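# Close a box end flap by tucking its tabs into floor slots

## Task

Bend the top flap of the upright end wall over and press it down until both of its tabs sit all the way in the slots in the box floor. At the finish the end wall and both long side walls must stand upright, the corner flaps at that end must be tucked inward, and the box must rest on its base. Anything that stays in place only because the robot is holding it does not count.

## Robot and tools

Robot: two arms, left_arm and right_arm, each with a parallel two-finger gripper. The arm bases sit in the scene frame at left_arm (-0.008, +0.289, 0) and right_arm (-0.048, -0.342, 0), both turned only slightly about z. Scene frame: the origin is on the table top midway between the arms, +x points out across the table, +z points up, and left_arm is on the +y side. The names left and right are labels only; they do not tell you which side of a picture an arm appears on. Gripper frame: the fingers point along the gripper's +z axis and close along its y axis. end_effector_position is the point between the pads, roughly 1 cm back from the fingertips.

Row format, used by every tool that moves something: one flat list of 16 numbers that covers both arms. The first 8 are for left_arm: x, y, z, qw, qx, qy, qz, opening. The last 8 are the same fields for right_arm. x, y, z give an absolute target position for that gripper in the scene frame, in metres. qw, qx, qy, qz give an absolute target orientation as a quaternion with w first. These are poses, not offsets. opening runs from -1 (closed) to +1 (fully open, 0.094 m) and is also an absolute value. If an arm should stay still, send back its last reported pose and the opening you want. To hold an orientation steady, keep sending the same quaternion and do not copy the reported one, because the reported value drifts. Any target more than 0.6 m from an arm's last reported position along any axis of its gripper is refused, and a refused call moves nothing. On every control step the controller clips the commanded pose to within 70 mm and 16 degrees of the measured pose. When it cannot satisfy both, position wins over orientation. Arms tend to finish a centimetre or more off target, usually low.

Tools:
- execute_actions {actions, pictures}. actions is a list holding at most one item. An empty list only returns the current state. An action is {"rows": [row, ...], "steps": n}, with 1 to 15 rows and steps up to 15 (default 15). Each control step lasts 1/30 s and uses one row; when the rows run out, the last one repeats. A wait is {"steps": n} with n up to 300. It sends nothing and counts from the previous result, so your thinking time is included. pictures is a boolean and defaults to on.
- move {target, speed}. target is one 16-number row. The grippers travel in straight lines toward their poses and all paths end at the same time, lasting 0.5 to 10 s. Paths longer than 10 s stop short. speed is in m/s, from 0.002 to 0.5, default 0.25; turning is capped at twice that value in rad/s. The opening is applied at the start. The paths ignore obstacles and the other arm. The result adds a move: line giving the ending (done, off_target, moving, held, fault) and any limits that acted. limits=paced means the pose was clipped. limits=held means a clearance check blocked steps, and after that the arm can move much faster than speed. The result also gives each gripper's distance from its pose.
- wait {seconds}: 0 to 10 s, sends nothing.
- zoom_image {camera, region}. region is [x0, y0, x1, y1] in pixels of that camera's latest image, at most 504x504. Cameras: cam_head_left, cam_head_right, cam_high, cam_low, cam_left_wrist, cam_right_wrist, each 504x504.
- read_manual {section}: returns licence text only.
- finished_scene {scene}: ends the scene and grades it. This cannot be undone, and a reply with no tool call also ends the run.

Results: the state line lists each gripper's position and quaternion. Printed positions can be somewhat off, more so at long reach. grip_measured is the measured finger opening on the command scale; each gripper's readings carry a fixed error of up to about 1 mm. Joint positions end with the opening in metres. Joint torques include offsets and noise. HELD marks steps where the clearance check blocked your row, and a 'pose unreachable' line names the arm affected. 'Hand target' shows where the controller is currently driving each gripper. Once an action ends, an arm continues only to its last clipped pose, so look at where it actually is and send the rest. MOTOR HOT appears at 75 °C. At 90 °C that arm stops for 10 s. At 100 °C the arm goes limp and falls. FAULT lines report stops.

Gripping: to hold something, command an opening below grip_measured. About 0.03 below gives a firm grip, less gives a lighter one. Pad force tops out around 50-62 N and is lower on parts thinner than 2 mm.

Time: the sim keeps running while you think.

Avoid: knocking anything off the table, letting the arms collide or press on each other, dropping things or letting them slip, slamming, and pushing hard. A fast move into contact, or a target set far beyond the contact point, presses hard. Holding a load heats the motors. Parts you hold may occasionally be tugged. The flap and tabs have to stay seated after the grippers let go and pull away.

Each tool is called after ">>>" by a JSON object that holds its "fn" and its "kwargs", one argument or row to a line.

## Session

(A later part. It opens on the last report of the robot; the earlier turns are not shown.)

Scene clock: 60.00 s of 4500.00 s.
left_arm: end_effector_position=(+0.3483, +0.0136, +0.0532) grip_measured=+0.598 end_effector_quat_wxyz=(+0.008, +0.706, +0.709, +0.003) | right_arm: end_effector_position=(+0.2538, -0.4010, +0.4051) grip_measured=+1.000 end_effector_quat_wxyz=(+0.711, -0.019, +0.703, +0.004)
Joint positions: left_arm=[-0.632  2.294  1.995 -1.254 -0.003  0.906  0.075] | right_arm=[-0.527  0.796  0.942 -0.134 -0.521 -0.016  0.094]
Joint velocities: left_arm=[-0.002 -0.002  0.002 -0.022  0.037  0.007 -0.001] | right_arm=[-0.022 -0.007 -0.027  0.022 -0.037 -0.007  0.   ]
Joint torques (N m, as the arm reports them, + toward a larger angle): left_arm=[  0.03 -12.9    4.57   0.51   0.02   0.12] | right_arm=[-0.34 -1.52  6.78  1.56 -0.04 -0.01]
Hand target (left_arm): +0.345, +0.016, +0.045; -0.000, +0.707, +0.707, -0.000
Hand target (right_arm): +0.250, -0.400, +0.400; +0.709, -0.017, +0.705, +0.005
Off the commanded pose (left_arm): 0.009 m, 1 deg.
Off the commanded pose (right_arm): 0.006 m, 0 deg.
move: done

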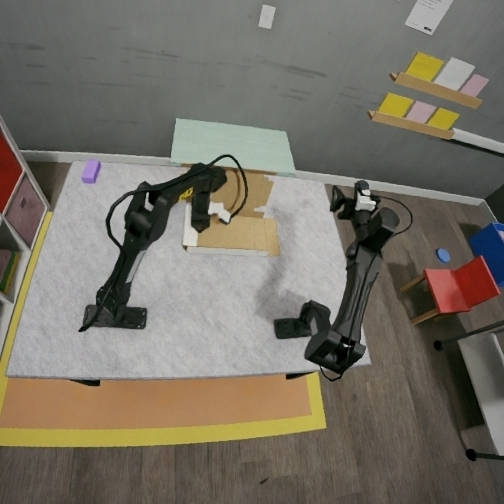

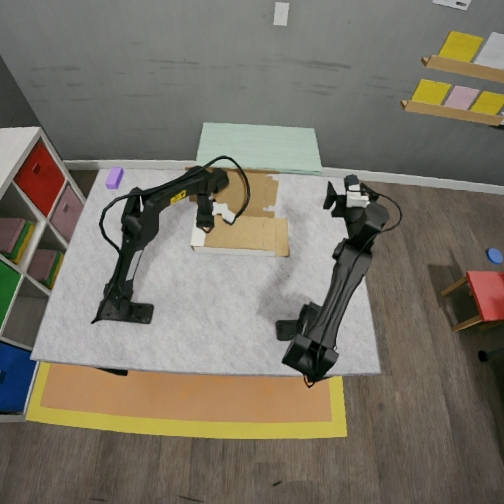

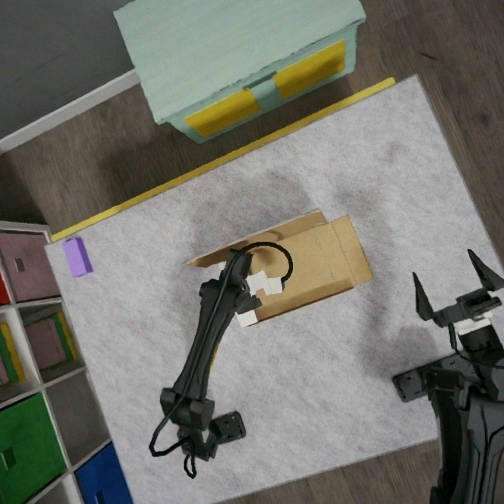

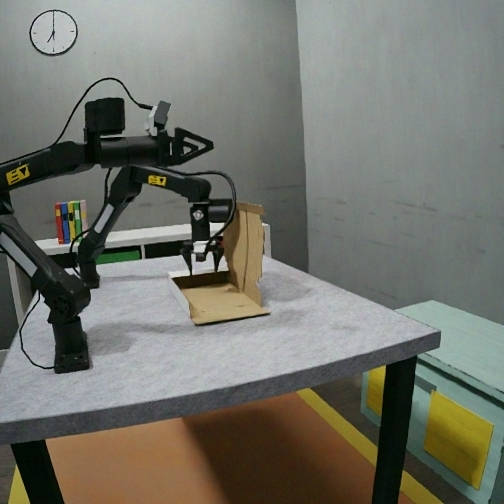

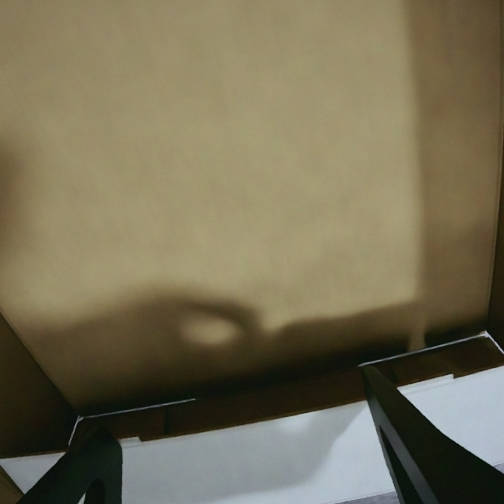

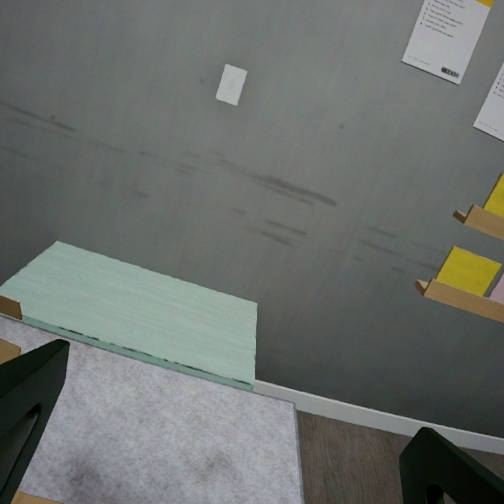

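>>> {"fn": "move", "kwargs": {
  "target": [0.345,0.018,0.025,0,0.707,0.707,0,0.6,0.25,-0.4,0.4,0.709,-0.017,0.705,0.005,1],
  "speed": 0.03
}}

>>> {"fn": "move", "kwargs": {
  "target": [0.345,0.032,0.025,0,0.707,0.707,0,0.6,0.25,-0.4,0.4,0.709,-0.017,0.705,0.005,1],
  "speed": 0.03
}}

>>> {"fn": "zoom_image", "kwargs": {
  "camera": "cam_low",
  "region": [140,180,300,340]
}}

Scene clock: 66.50 s of 4500.00 s.
left_arm: end_effector_position=(+0.3484, +0.0138, +0.0371) grip_measured=+0.598 end_effector_quat_wxyz=(+0.012, +0.706, +0.708, +0.004) | right_arm: end_effector_position=(+0.2538, -0.4010, +0.4051) grip_measured=+1.000 end_effector_quat_wxyz=(+0.711, -0.019, +0.703, +0.004)
Joint positions: left_arm=[-0.632  2.293  1.928 -1.182 -0.004  0.908  0.075] | right_arm=[-0.527  0.796  0.942 -0.134 -0.521 -0.016  0.094]
Joint velocities: left_arm=[-0.007 -0.002 -0.012 -0.007  0.022 -0.081 -0.   ] | right_arm=[-0.007 -0.002 -0.002  0.066 -0.051 -0.037  0.   ]
Joint torques (N m, as the arm reports them, + toward a larger angle): left_arm=[  0.35 -12.55   4.19   0.55   0.03   0.11] | right_arm=[-0.34 -1.52  6.78  1.57 -0.05 -0.01]
Hand target (left_arm): +0.345, +0.018, +0.025; -0.000, +0.707, +0.707, -0.000
Hand target (right_arm): +0.250, -0.400, +0.400; +0.709, -0.017, +0.705, +0.005
Off the commanded pose (left_arm): 0.013 m, 1 deg.
Off the commanded pose (right_arm): 0.006 m, 0 deg.
After step 90, 2.27 s passed at rest.
move: off_target (left_arm)

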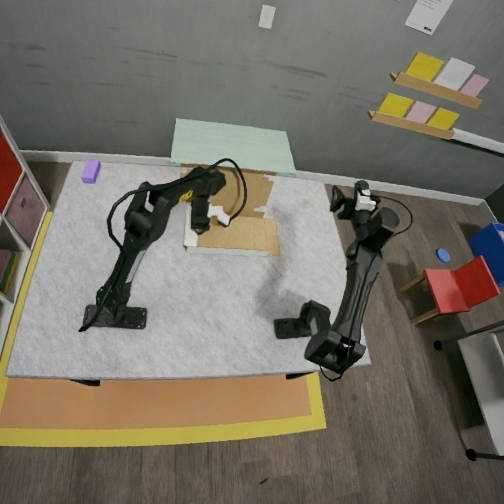

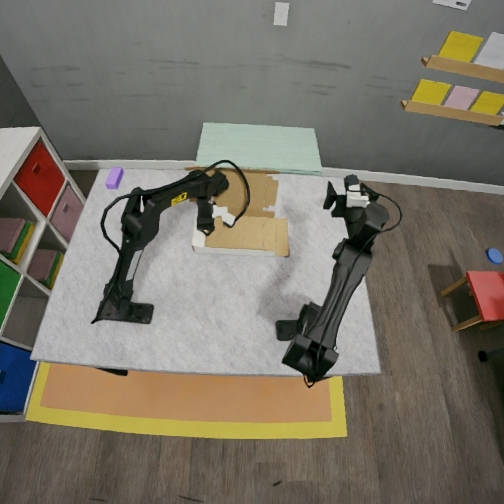

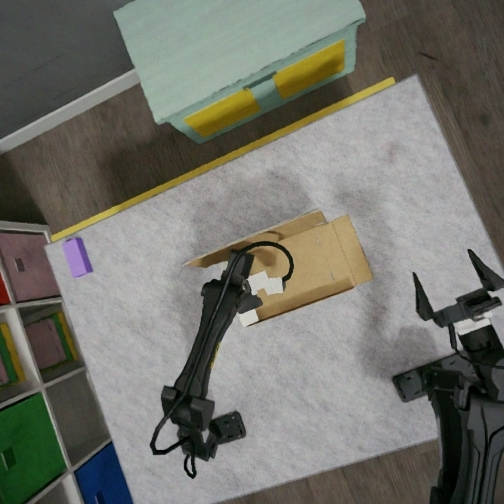

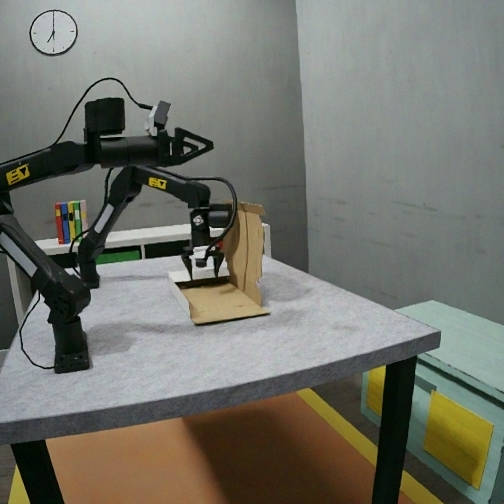

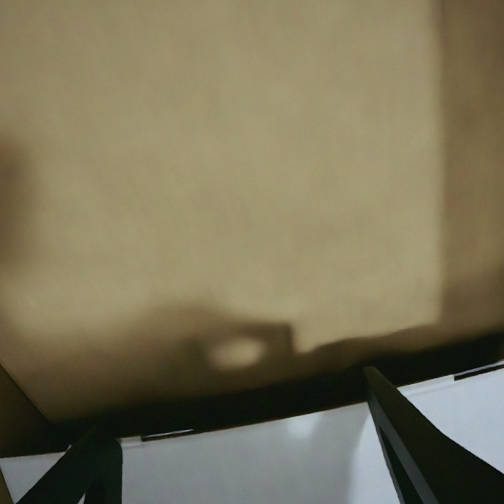

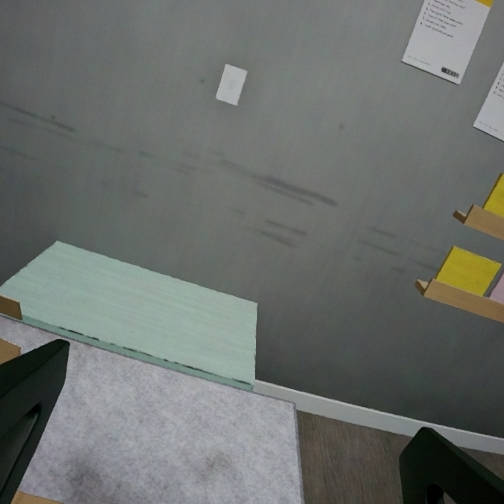

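Scene clock: 67.47 s of 4500.00 s.
left_arm: end_effector_position=(+0.3506, +0.0204, +0.0365) grip_measured=+0.598 end_effector_quat_wxyz=(+0.022, +0.710, +0.704, +0.004) | right_arm: end_effector_position=(+0.2538, -0.4010, +0.4051) grip_measured=+1.000 end_effector_quat_wxyz=(+0.711, -0.019, +0.703, +0.004)
Joint positions: left_arm=[-0.616  2.261  1.872 -1.138 -0.002  0.933  0.075] | right_arm=[-0.527  0.796  0.942 -0.134 -0.521 -0.016  0.094]
Joint velocities: left_arm=[ 0.012 -0.022 -0.012  0.007 -0.037 -0.037 -0.   ] | right_arm=[-0.002 -0.007  0.012 -0.066  0.037 -0.037  0.   ]
Joint torques (N m, as the arm reports them, + toward a larger angle): left_arm=[  1.25 -12.55   4.14   0.41   0.04   0.17] | right_arm=[-0.34 -1.52  6.78  1.56 -0.04 -0.01]
Hand target (left_arm): +0.345, +0.032, +0.025; +0.000, +0.707, +0.707, -0.000
Hand target (right_arm): +0.250, -0.400, +0.400; +0.709, -0.017, +0.705, +0.005
Off the commanded pose (left_arm): 0.017 m, 3 deg.
Off the commanded pose (right_arm): 0.006 m, 0 deg.
move: off_target (left_arm)

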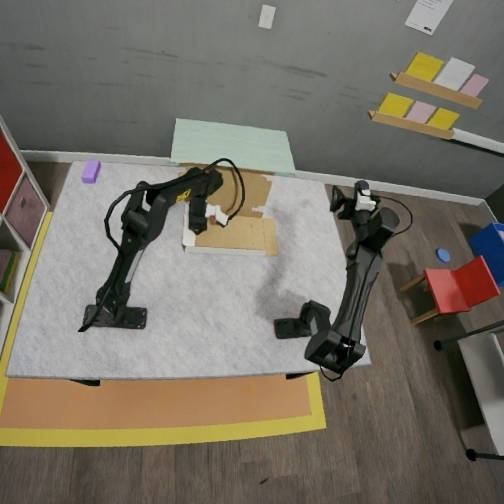

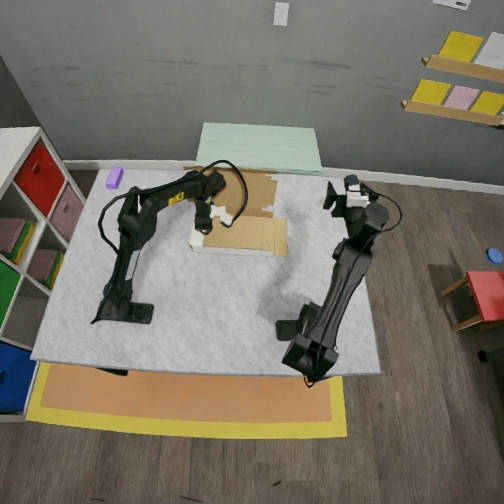

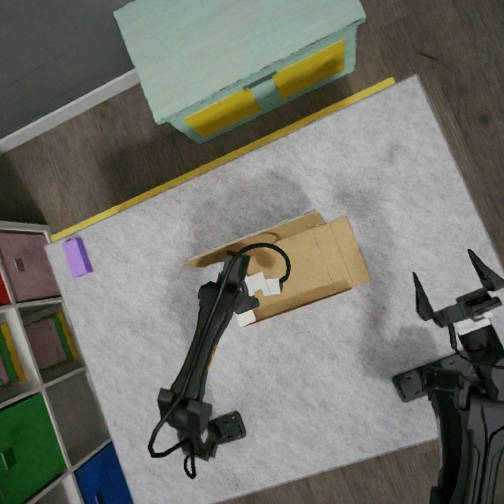

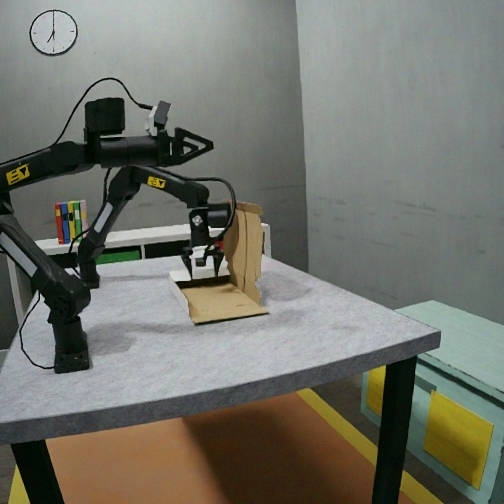

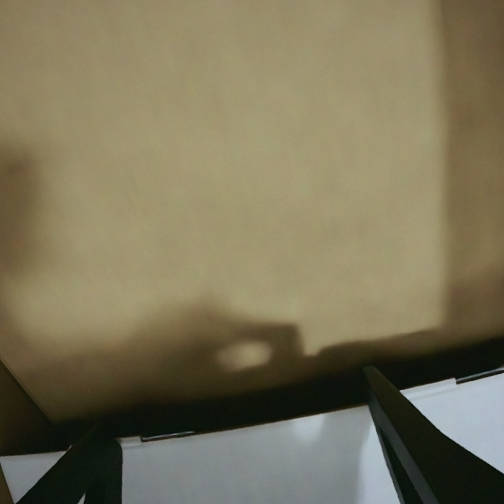

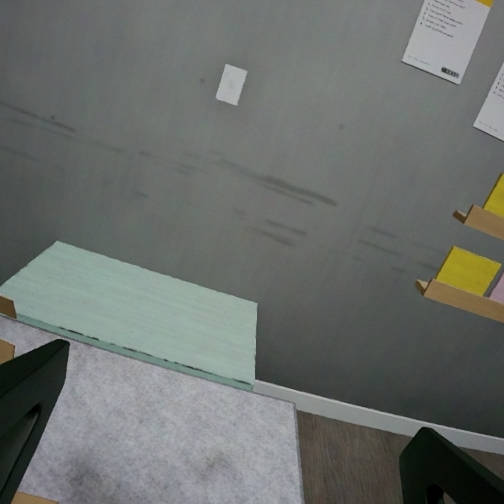

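Region (140, 180, 300, 340) of cam_low's 504x504 image, scaled by 3.150, with more detail than that image has.

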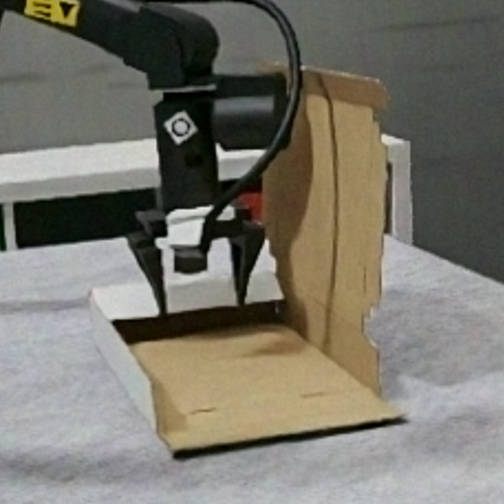

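>>> {"fn": "move", "kwargs": {
  "target": [0.34,0.0,0.1,-0.153,0.69,0.69,0.153,0.6,0.34,-0.23,0.12,0,0.707,0.707,0,-1]
}}

>>> {"fn": "move", "kwargs": {
  "target": [0.34,0.0,0.1,-0.153,0.69,0.69,0.153,0.6,0.34,-0.23,0.005,0,0.707,0.707,0,-1],
  "speed": 0.08
}}

>>> {"fn": "zoom_image", "kwargs": {
  "camera": "cam_low",
  "region": [100,160,320,380]
}}

Scene clock: 80.37 s of 4500.00 s.
left_arm: end_effector_position=(+0.3417, -0.0009, +0.0901) grip_measured=+0.598 end_effector_quat_wxyz=(-0.030, +0.714, +0.683, +0.153) | right_arm: end_effector_position=(+0.3401, -0.2269, +0.1071) grip_measured=-0.981 end_effector_quat_wxyz=(-0.008, +0.695, +0.719, +0.001)
Joint positions: left_arm=[-0.784  2.412  2.311 -1.533 -0.307  0.792  0.075] | right_arm=[ 0.242  2.105  1.904 -1.375 -0.015  1.818  0.001]
Joint velocities: left_arm=[ 0.012 -0.007  0.002  0.095 -0.051  0.022 -0.   ] | right_arm=[-0.012 -0.012 -0.007 -0.037  0.051 -0.022 -0.   ]
Joint torques (N m, as the arm reports them, + toward a larger angle): left_arm=[ -0.57 -14.8    7.78   0.09  -0.31  -0.03] | right_arm=[ -0.91 -11.81  10.7   -0.14  -0.08   0.04]
Hand target (left_arm): +0.339, -0.000, +0.099; -0.028, +0.712, +0.683, +0.158
Hand target (right_arm): +0.344, -0.229, +0.114; -0.008, +0.702, +0.712, +0.008
Off the commanded pose (left_arm): 0.010 m, 14 deg.
Off the commanded pose (right_arm): 0.013 m, 2 deg.
joint sent to its limit (left arm) — the command would take joint 4 (wrist pitch) past its lower limit, so that joint was sent only as far as its limit.
After step 90, 5.10 s passed at rest.
move: off_target (left_arm, right_arm)

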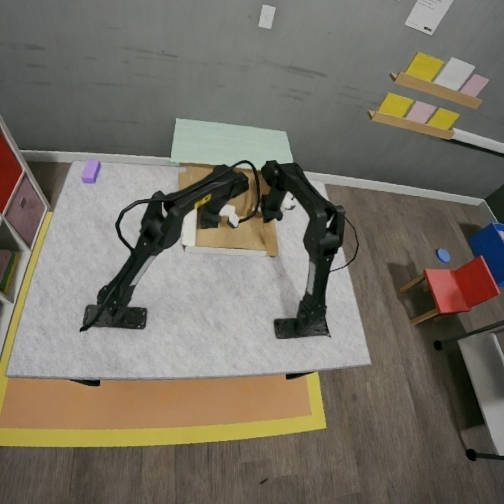

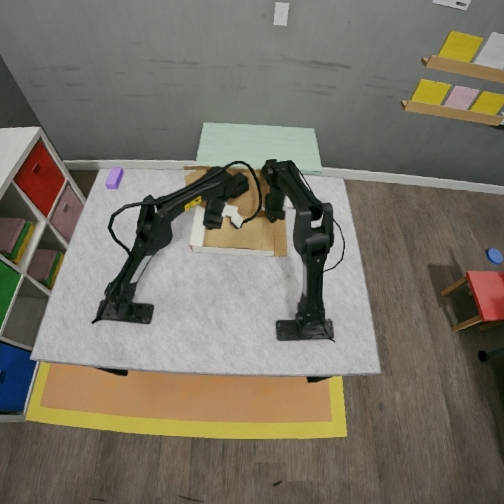

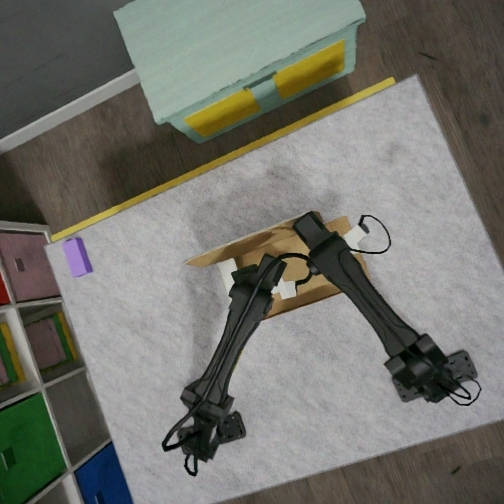

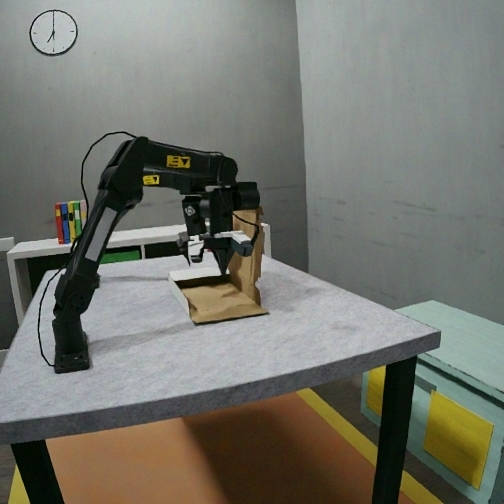

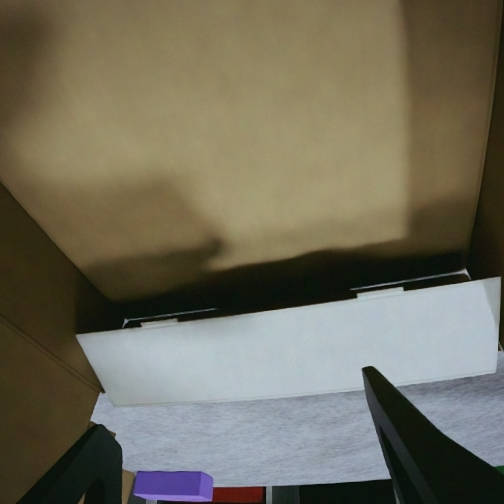

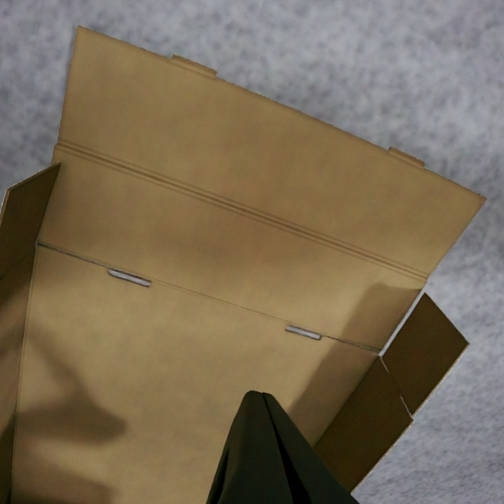

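Scene clock: 82.27 s of 4500.00 s.
left_arm: end_effector_position=(+0.3420, -0.0006, +0.0902) grip_measured=+0.598 end_effector_quat_wxyz=(-0.030, +0.713, +0.683, +0.154) | right_arm: end_effector_position=(+0.3405, -0.2269, +0.0124) grip_measured=-0.982 end_effector_quat_wxyz=(-0.005, +0.704, +0.710, +0.005)
Joint positions: left_arm=[-0.784  2.412  2.311 -1.533 -0.309  0.792  0.075] | right_arm=[ 0.242  2.152  1.595 -1.011 -0.014  1.842  0.001]
Joint velocities: left_arm=[-0.002 -0.012  0.017  0.007 -0.051  0.022  0.   ] | right_arm=[-0.002  0.002 -0.002 -0.022  0.066  0.037  0.001]
Joint torques (N m, as the arm reports them, + toward a larger angle): left_arm=[ -0.55 -14.95   7.91   0.1   -0.34  -0.02] | right_arm=[ -0.05 -11.45   5.53   0.28   0.15   0.06]
Hand target (left_arm): +0.340, +0.000, +0.100; -0.027, +0.712, +0.683, +0.159
Hand target (right_arm): +0.340, -0.230, +0.005; -0.000, +0.707, +0.707, -0.000
Off the commanded pose (left_arm): 0.010 m, 14 deg.
Off the commanded pose (right_arm): 0.008 m, 1 deg.
joint sent to its limit (left arm) — the command would take joint 4 (wrist pitch) past its lower limit, so that joint was sent only as far as its limit.
move: off_target (left_arm)

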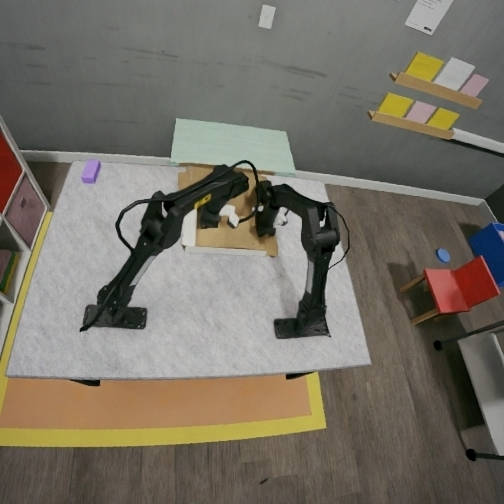

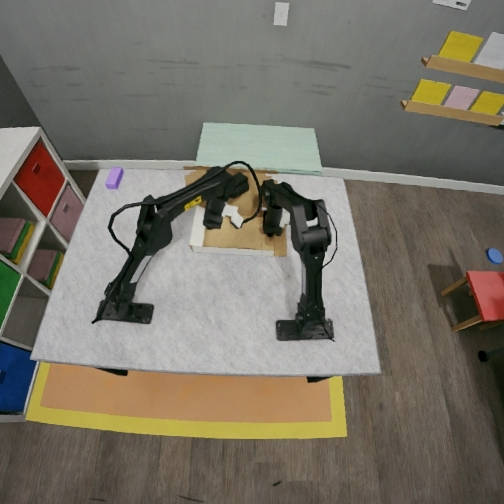

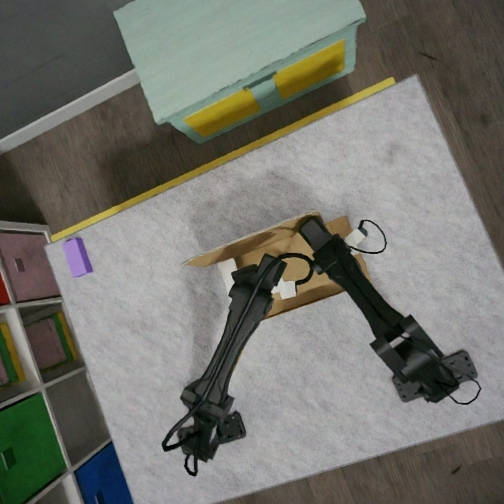

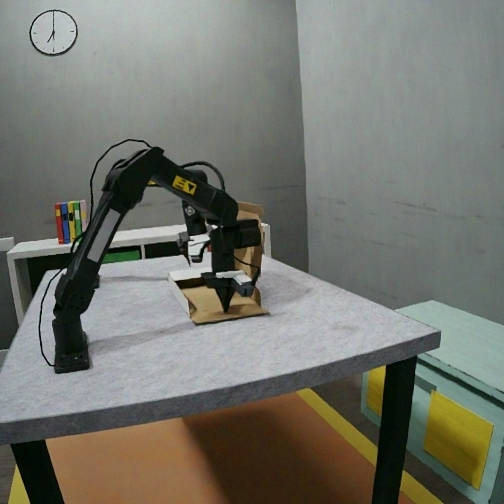

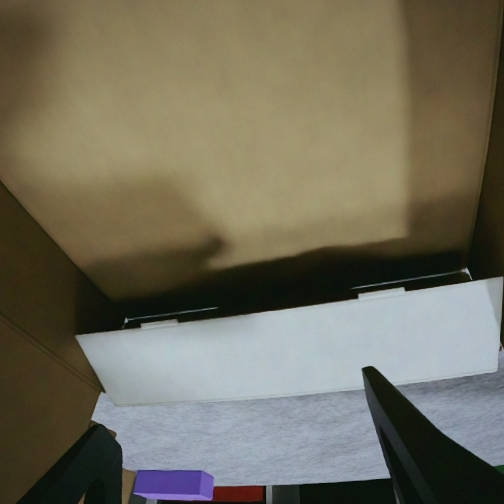

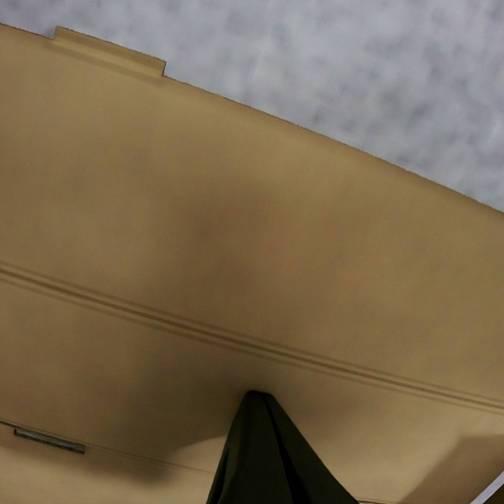

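Region (100, 160, 320, 380) of cam_low's 504x504 image, scaled by 2.291, with more detail than that image has.

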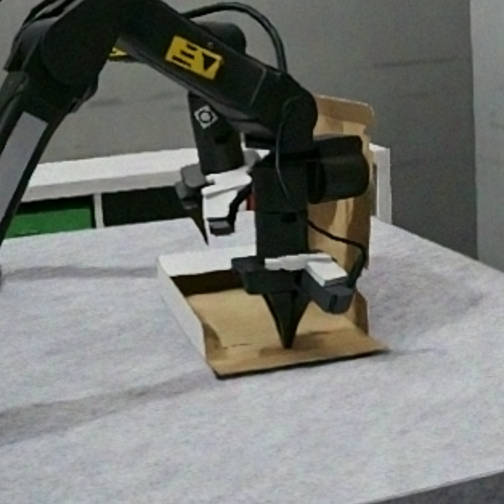

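>>> {"fn": "move", "kwargs": {
  "target": [0.345,0.016,0.07,-0.153,0.69,0.69,0.153,0.6,0.34,-0.23,0.002,0,0.707,0.707,0,-1],
  "speed": 0.06
}}

>>> {"fn": "move", "kwargs": {
  "target": [0.345,0.014,0.025,-0.153,0.69,0.69,0.153,0.6,0.34,-0.23,0.002,0,0.707,0.707,0,-1],
  "speed": 0.04
}}

>>> {"fn": "move", "kwargs": {
  "target": [0.345,0.035,0.022,-0.153,0.69,0.69,0.153,0.6,0.34,-0.23,0.002,0,0.707,0.707,0,-1],
  "speed": 0.03
}}

Scene clock: 91.20 s of 4500.00 s.
left_arm: end_effector_position=(+0.3472, +0.0076, +0.0774) grip_measured=+0.598 end_effector_quat_wxyz=(-0.046, +0.707, +0.688, +0.154) | right_arm: end_effector_position=(+0.3406, -0.2269, +0.0124) grip_measured=-0.982 end_effector_quat_wxyz=(-0.005, +0.704, +0.710, +0.005)
Joint positions: left_arm=[-0.763  2.441  2.311 -1.533 -0.31   0.792  0.075] | right_arm=[ 0.242  2.152  1.595 -1.01  -0.014  1.842  0.001]
Joint velocities: left_arm=[-0.007 -0.002 -0.012  0.007 -0.066  0.066 -0.   ] | right_arm=[-0.022 -0.002 -0.007  0.007  0.007 -0.11  -0.   ]
Joint torques (N m, as the arm reports them, + toward a larger angle): left_arm=[  0.71 -12.84   6.     0.01  -0.33   0.04] | right_arm=[ -0.04 -11.16   4.87   0.37   0.14   0.06]
Hand target (left_arm): +0.345, +0.017, +0.070; -0.069, +0.706, +0.687, +0.158
Hand target (right_arm): +0.340, -0.230, +0.002; -0.000, +0.707, +0.707, -0.000
Off the commanded pose (left_arm): 0.011 m, 12 deg.
Off the commanded pose (right_arm): 0.011 m, 1 deg.
joint sent to its limit (left arm) — the command would take joint 4 (wrist pitch) past its lower limit, so that joint was sent only as far as its limit.
After step 90, 3.60 s passed at rest.
move: off_target (left_arm, right_arm)

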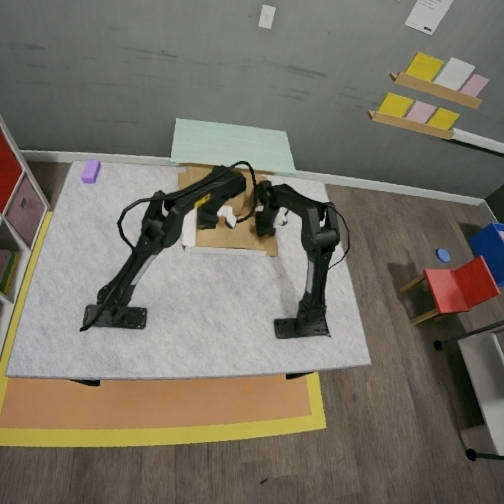

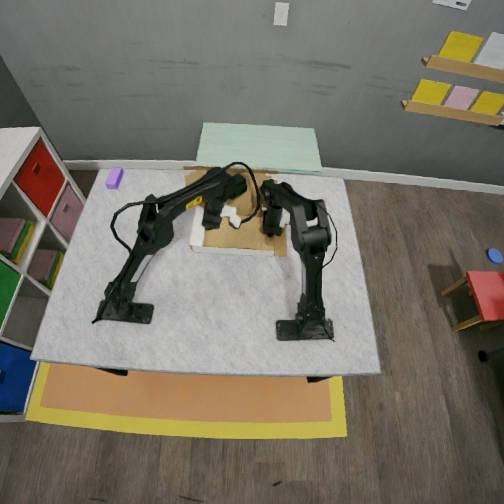

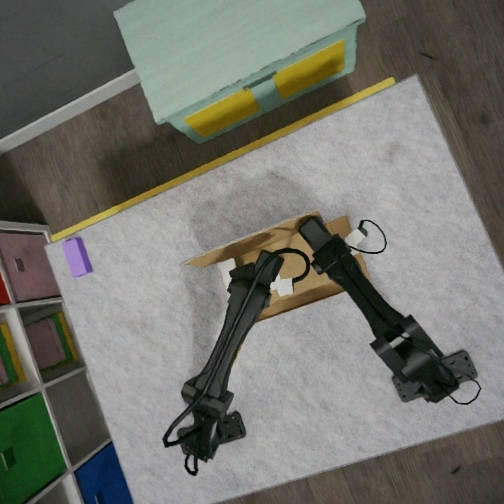

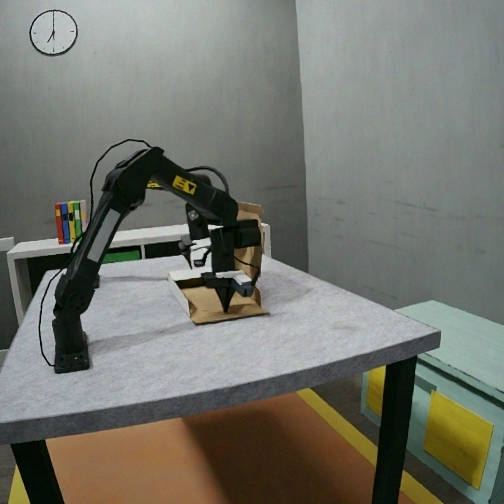

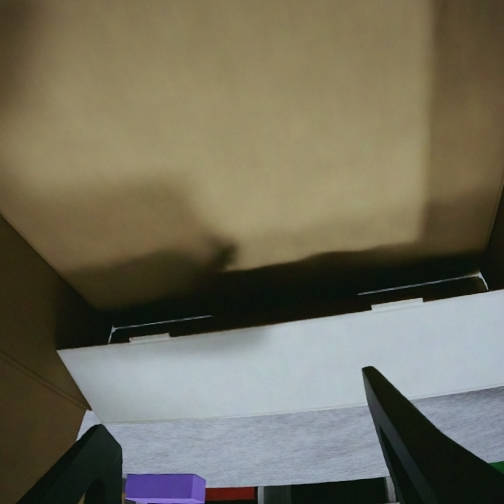

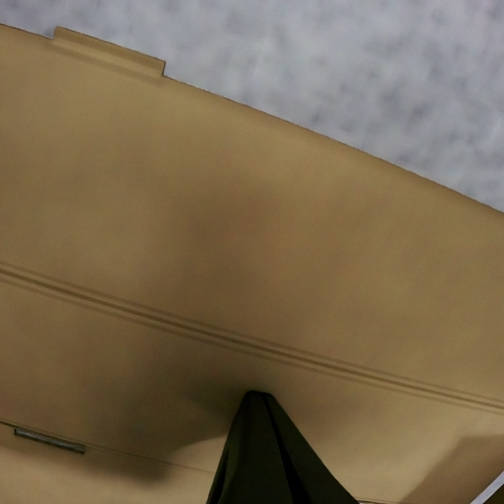

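Scene clock: 94.17 s of 4500.00 s.
left_arm: end_effector_position=(+0.3408, +0.0142, +0.0220) grip_measured=+0.598 end_effector_quat_wxyz=(-0.109, +0.704, +0.684, +0.154) | right_arm: end_effector_position=(+0.3406, -0.2269, +0.0124) grip_measured=-0.982 end_effector_quat_wxyz=(-0.005, +0.704, +0.710, +0.005)
Joint positions: left_arm=[-0.763  2.571  2.311 -1.534 -0.31   0.773  0.075] | right_arm=[ 0.242  2.152  1.595 -1.01  -0.014  1.842  0.001]
Joint velocities: left_arm=[-0.012  0.012 -0.002  0.007 -0.007 -0.022  0.   ] | right_arm=[ 0.002  0.012  0.007  0.022  0.022 -0.022  0.   ]
Joint torques (N m, as the arm reports them, + toward a larger angle): left_arm=[  0.57 -13.62   9.78  -0.18  -0.22  -0.06] | right_arm=[ -0.05 -11.16   4.87   0.37   0.15   0.05]
Hand target (left_arm): +0.344, +0.015, +0.024; -0.108, +0.699, +0.689, +0.155
Hand target (right_arm): +0.340, -0.230, +0.002; -0.000, +0.707, +0.707, -0.000
Off the commanded pose (left_arm): 0.005 m, 5 deg.
Off the commanded pose (right_arm): 0.011 m, 1 deg.
joint sent to its limit (left arm) — the command would take joint 4 (wrist pitch) past its lower limit, so that joint was sent only as far as its limit.
move: off_target (left_arm, right_arm)

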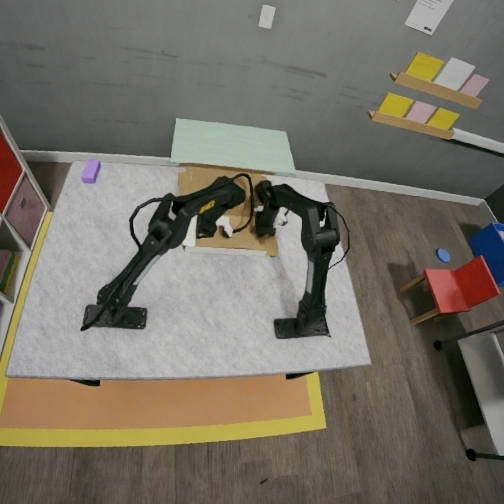

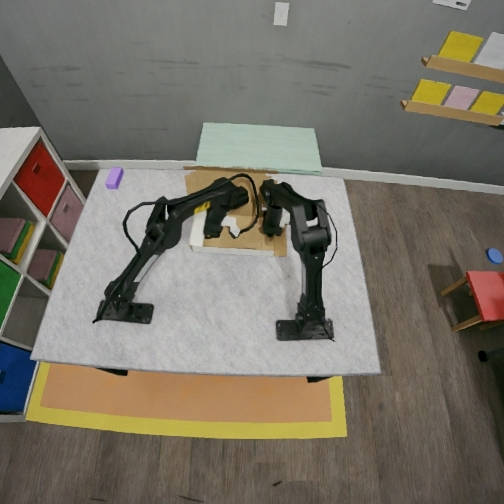

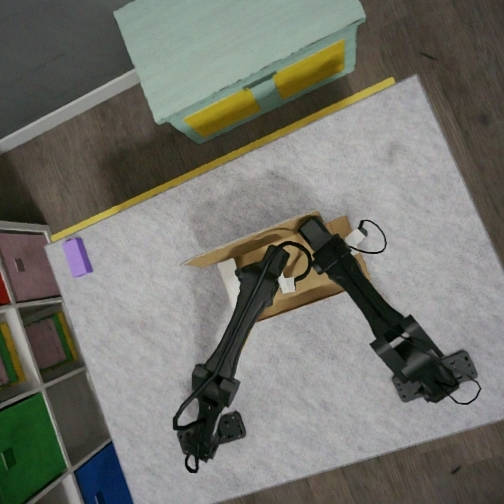

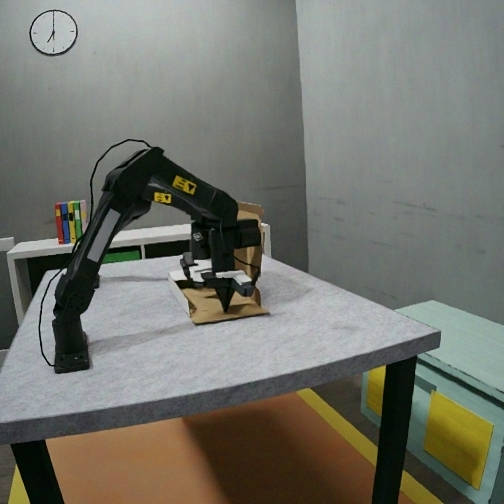

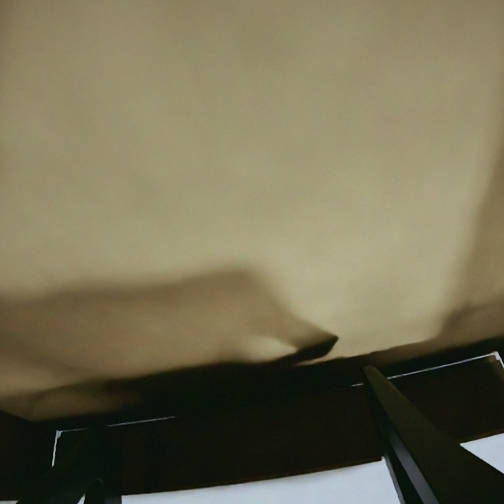

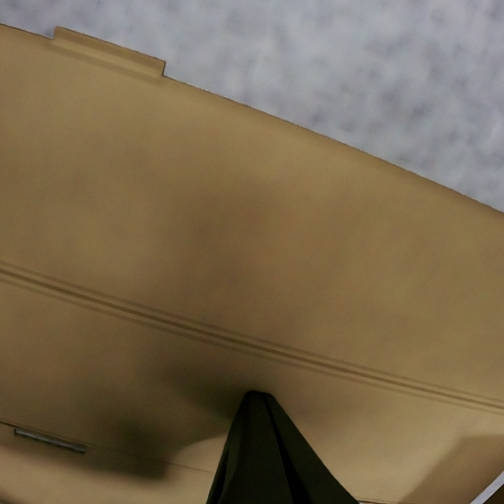

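Scene clock: 95.93 s of 4500.00 s.
left_arm: end_effector_position=(+0.3462, +0.0214, +0.0218) grip_measured=+0.598 end_effector_quat_wxyz=(-0.111, +0.699, +0.690, +0.151) | right_arm: end_effector_position=(+0.3475, -0.2241, +0.0125) grip_measured=-0.982 end_effector_quat_wxyz=(+0.000, +0.704, +0.710, +0.019)
Joint positions: left_arm=[-0.741  2.571  2.311 -1.534 -0.305  0.779  0.075] | right_arm=[ 0.242  2.152  1.595 -0.98  -0.018  1.842  0.001]
Joint velocities: left_arm=[-0.002 -0.002 -0.007 -0.007 -0.051  0.007 -0.001] | right_arm=[-0.007  0.017  0.012 -0.022 -0.037 -0.007  0.002]
Joint torques (N m, as the arm reports them, + toward a larger angle): left_arm=[  1.4  -15.06   4.55  -0.19  -0.36   0.08] | right_arm=[ -0.04 -11.22   4.96   0.13   0.19   0.05]
Hand target (left_arm): +0.345, +0.035, +0.022; -0.130, +0.695, +0.690, +0.154
Hand target (right_arm): +0.340, -0.230, +0.002; -0.000, +0.707, +0.707, -0.000
Off the commanded pose (left_arm): 0.014 m, 5 deg.
Off the commanded pose (right_arm): 0.014 m, 2 deg.
joint sent to its limit (left arm) — the command would take joint 4 (wrist pitch) past its lower limit, so that joint was sent only as far as its limit.
move: off_target (left_arm, right_arm)

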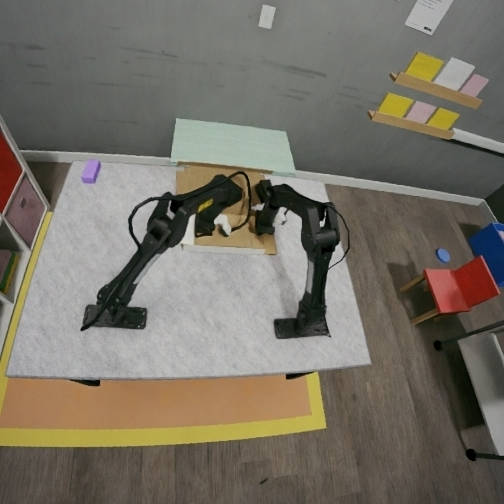

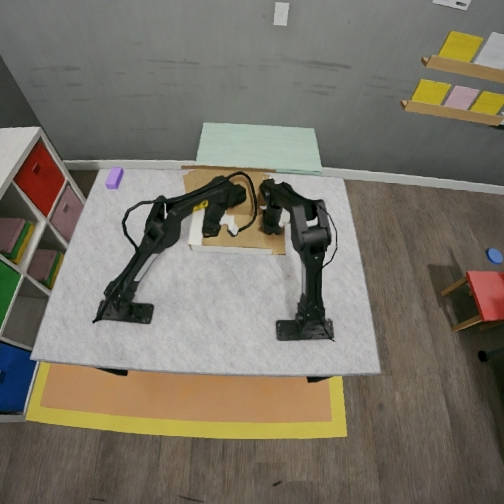

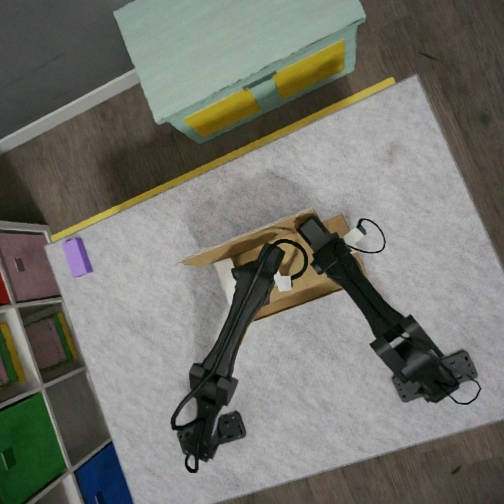

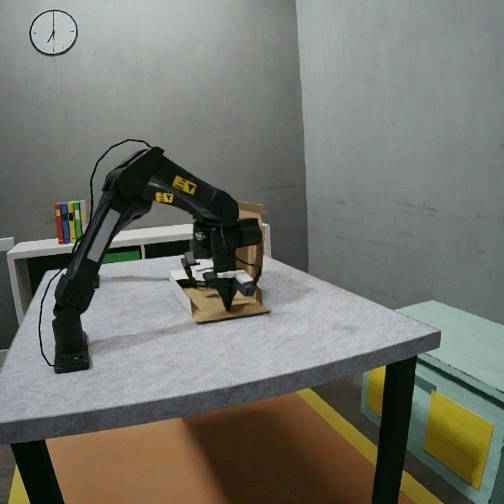

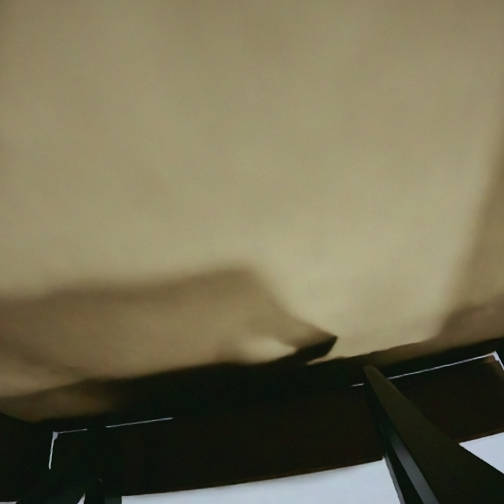

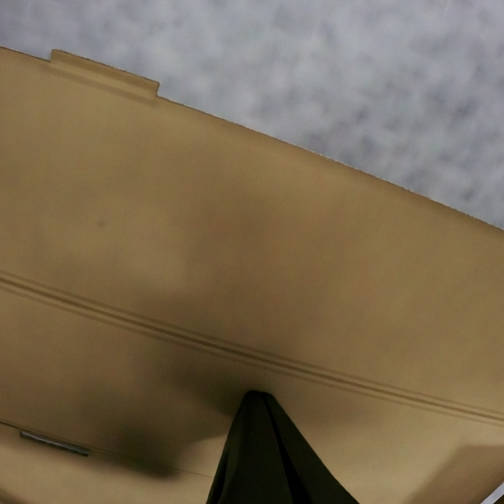

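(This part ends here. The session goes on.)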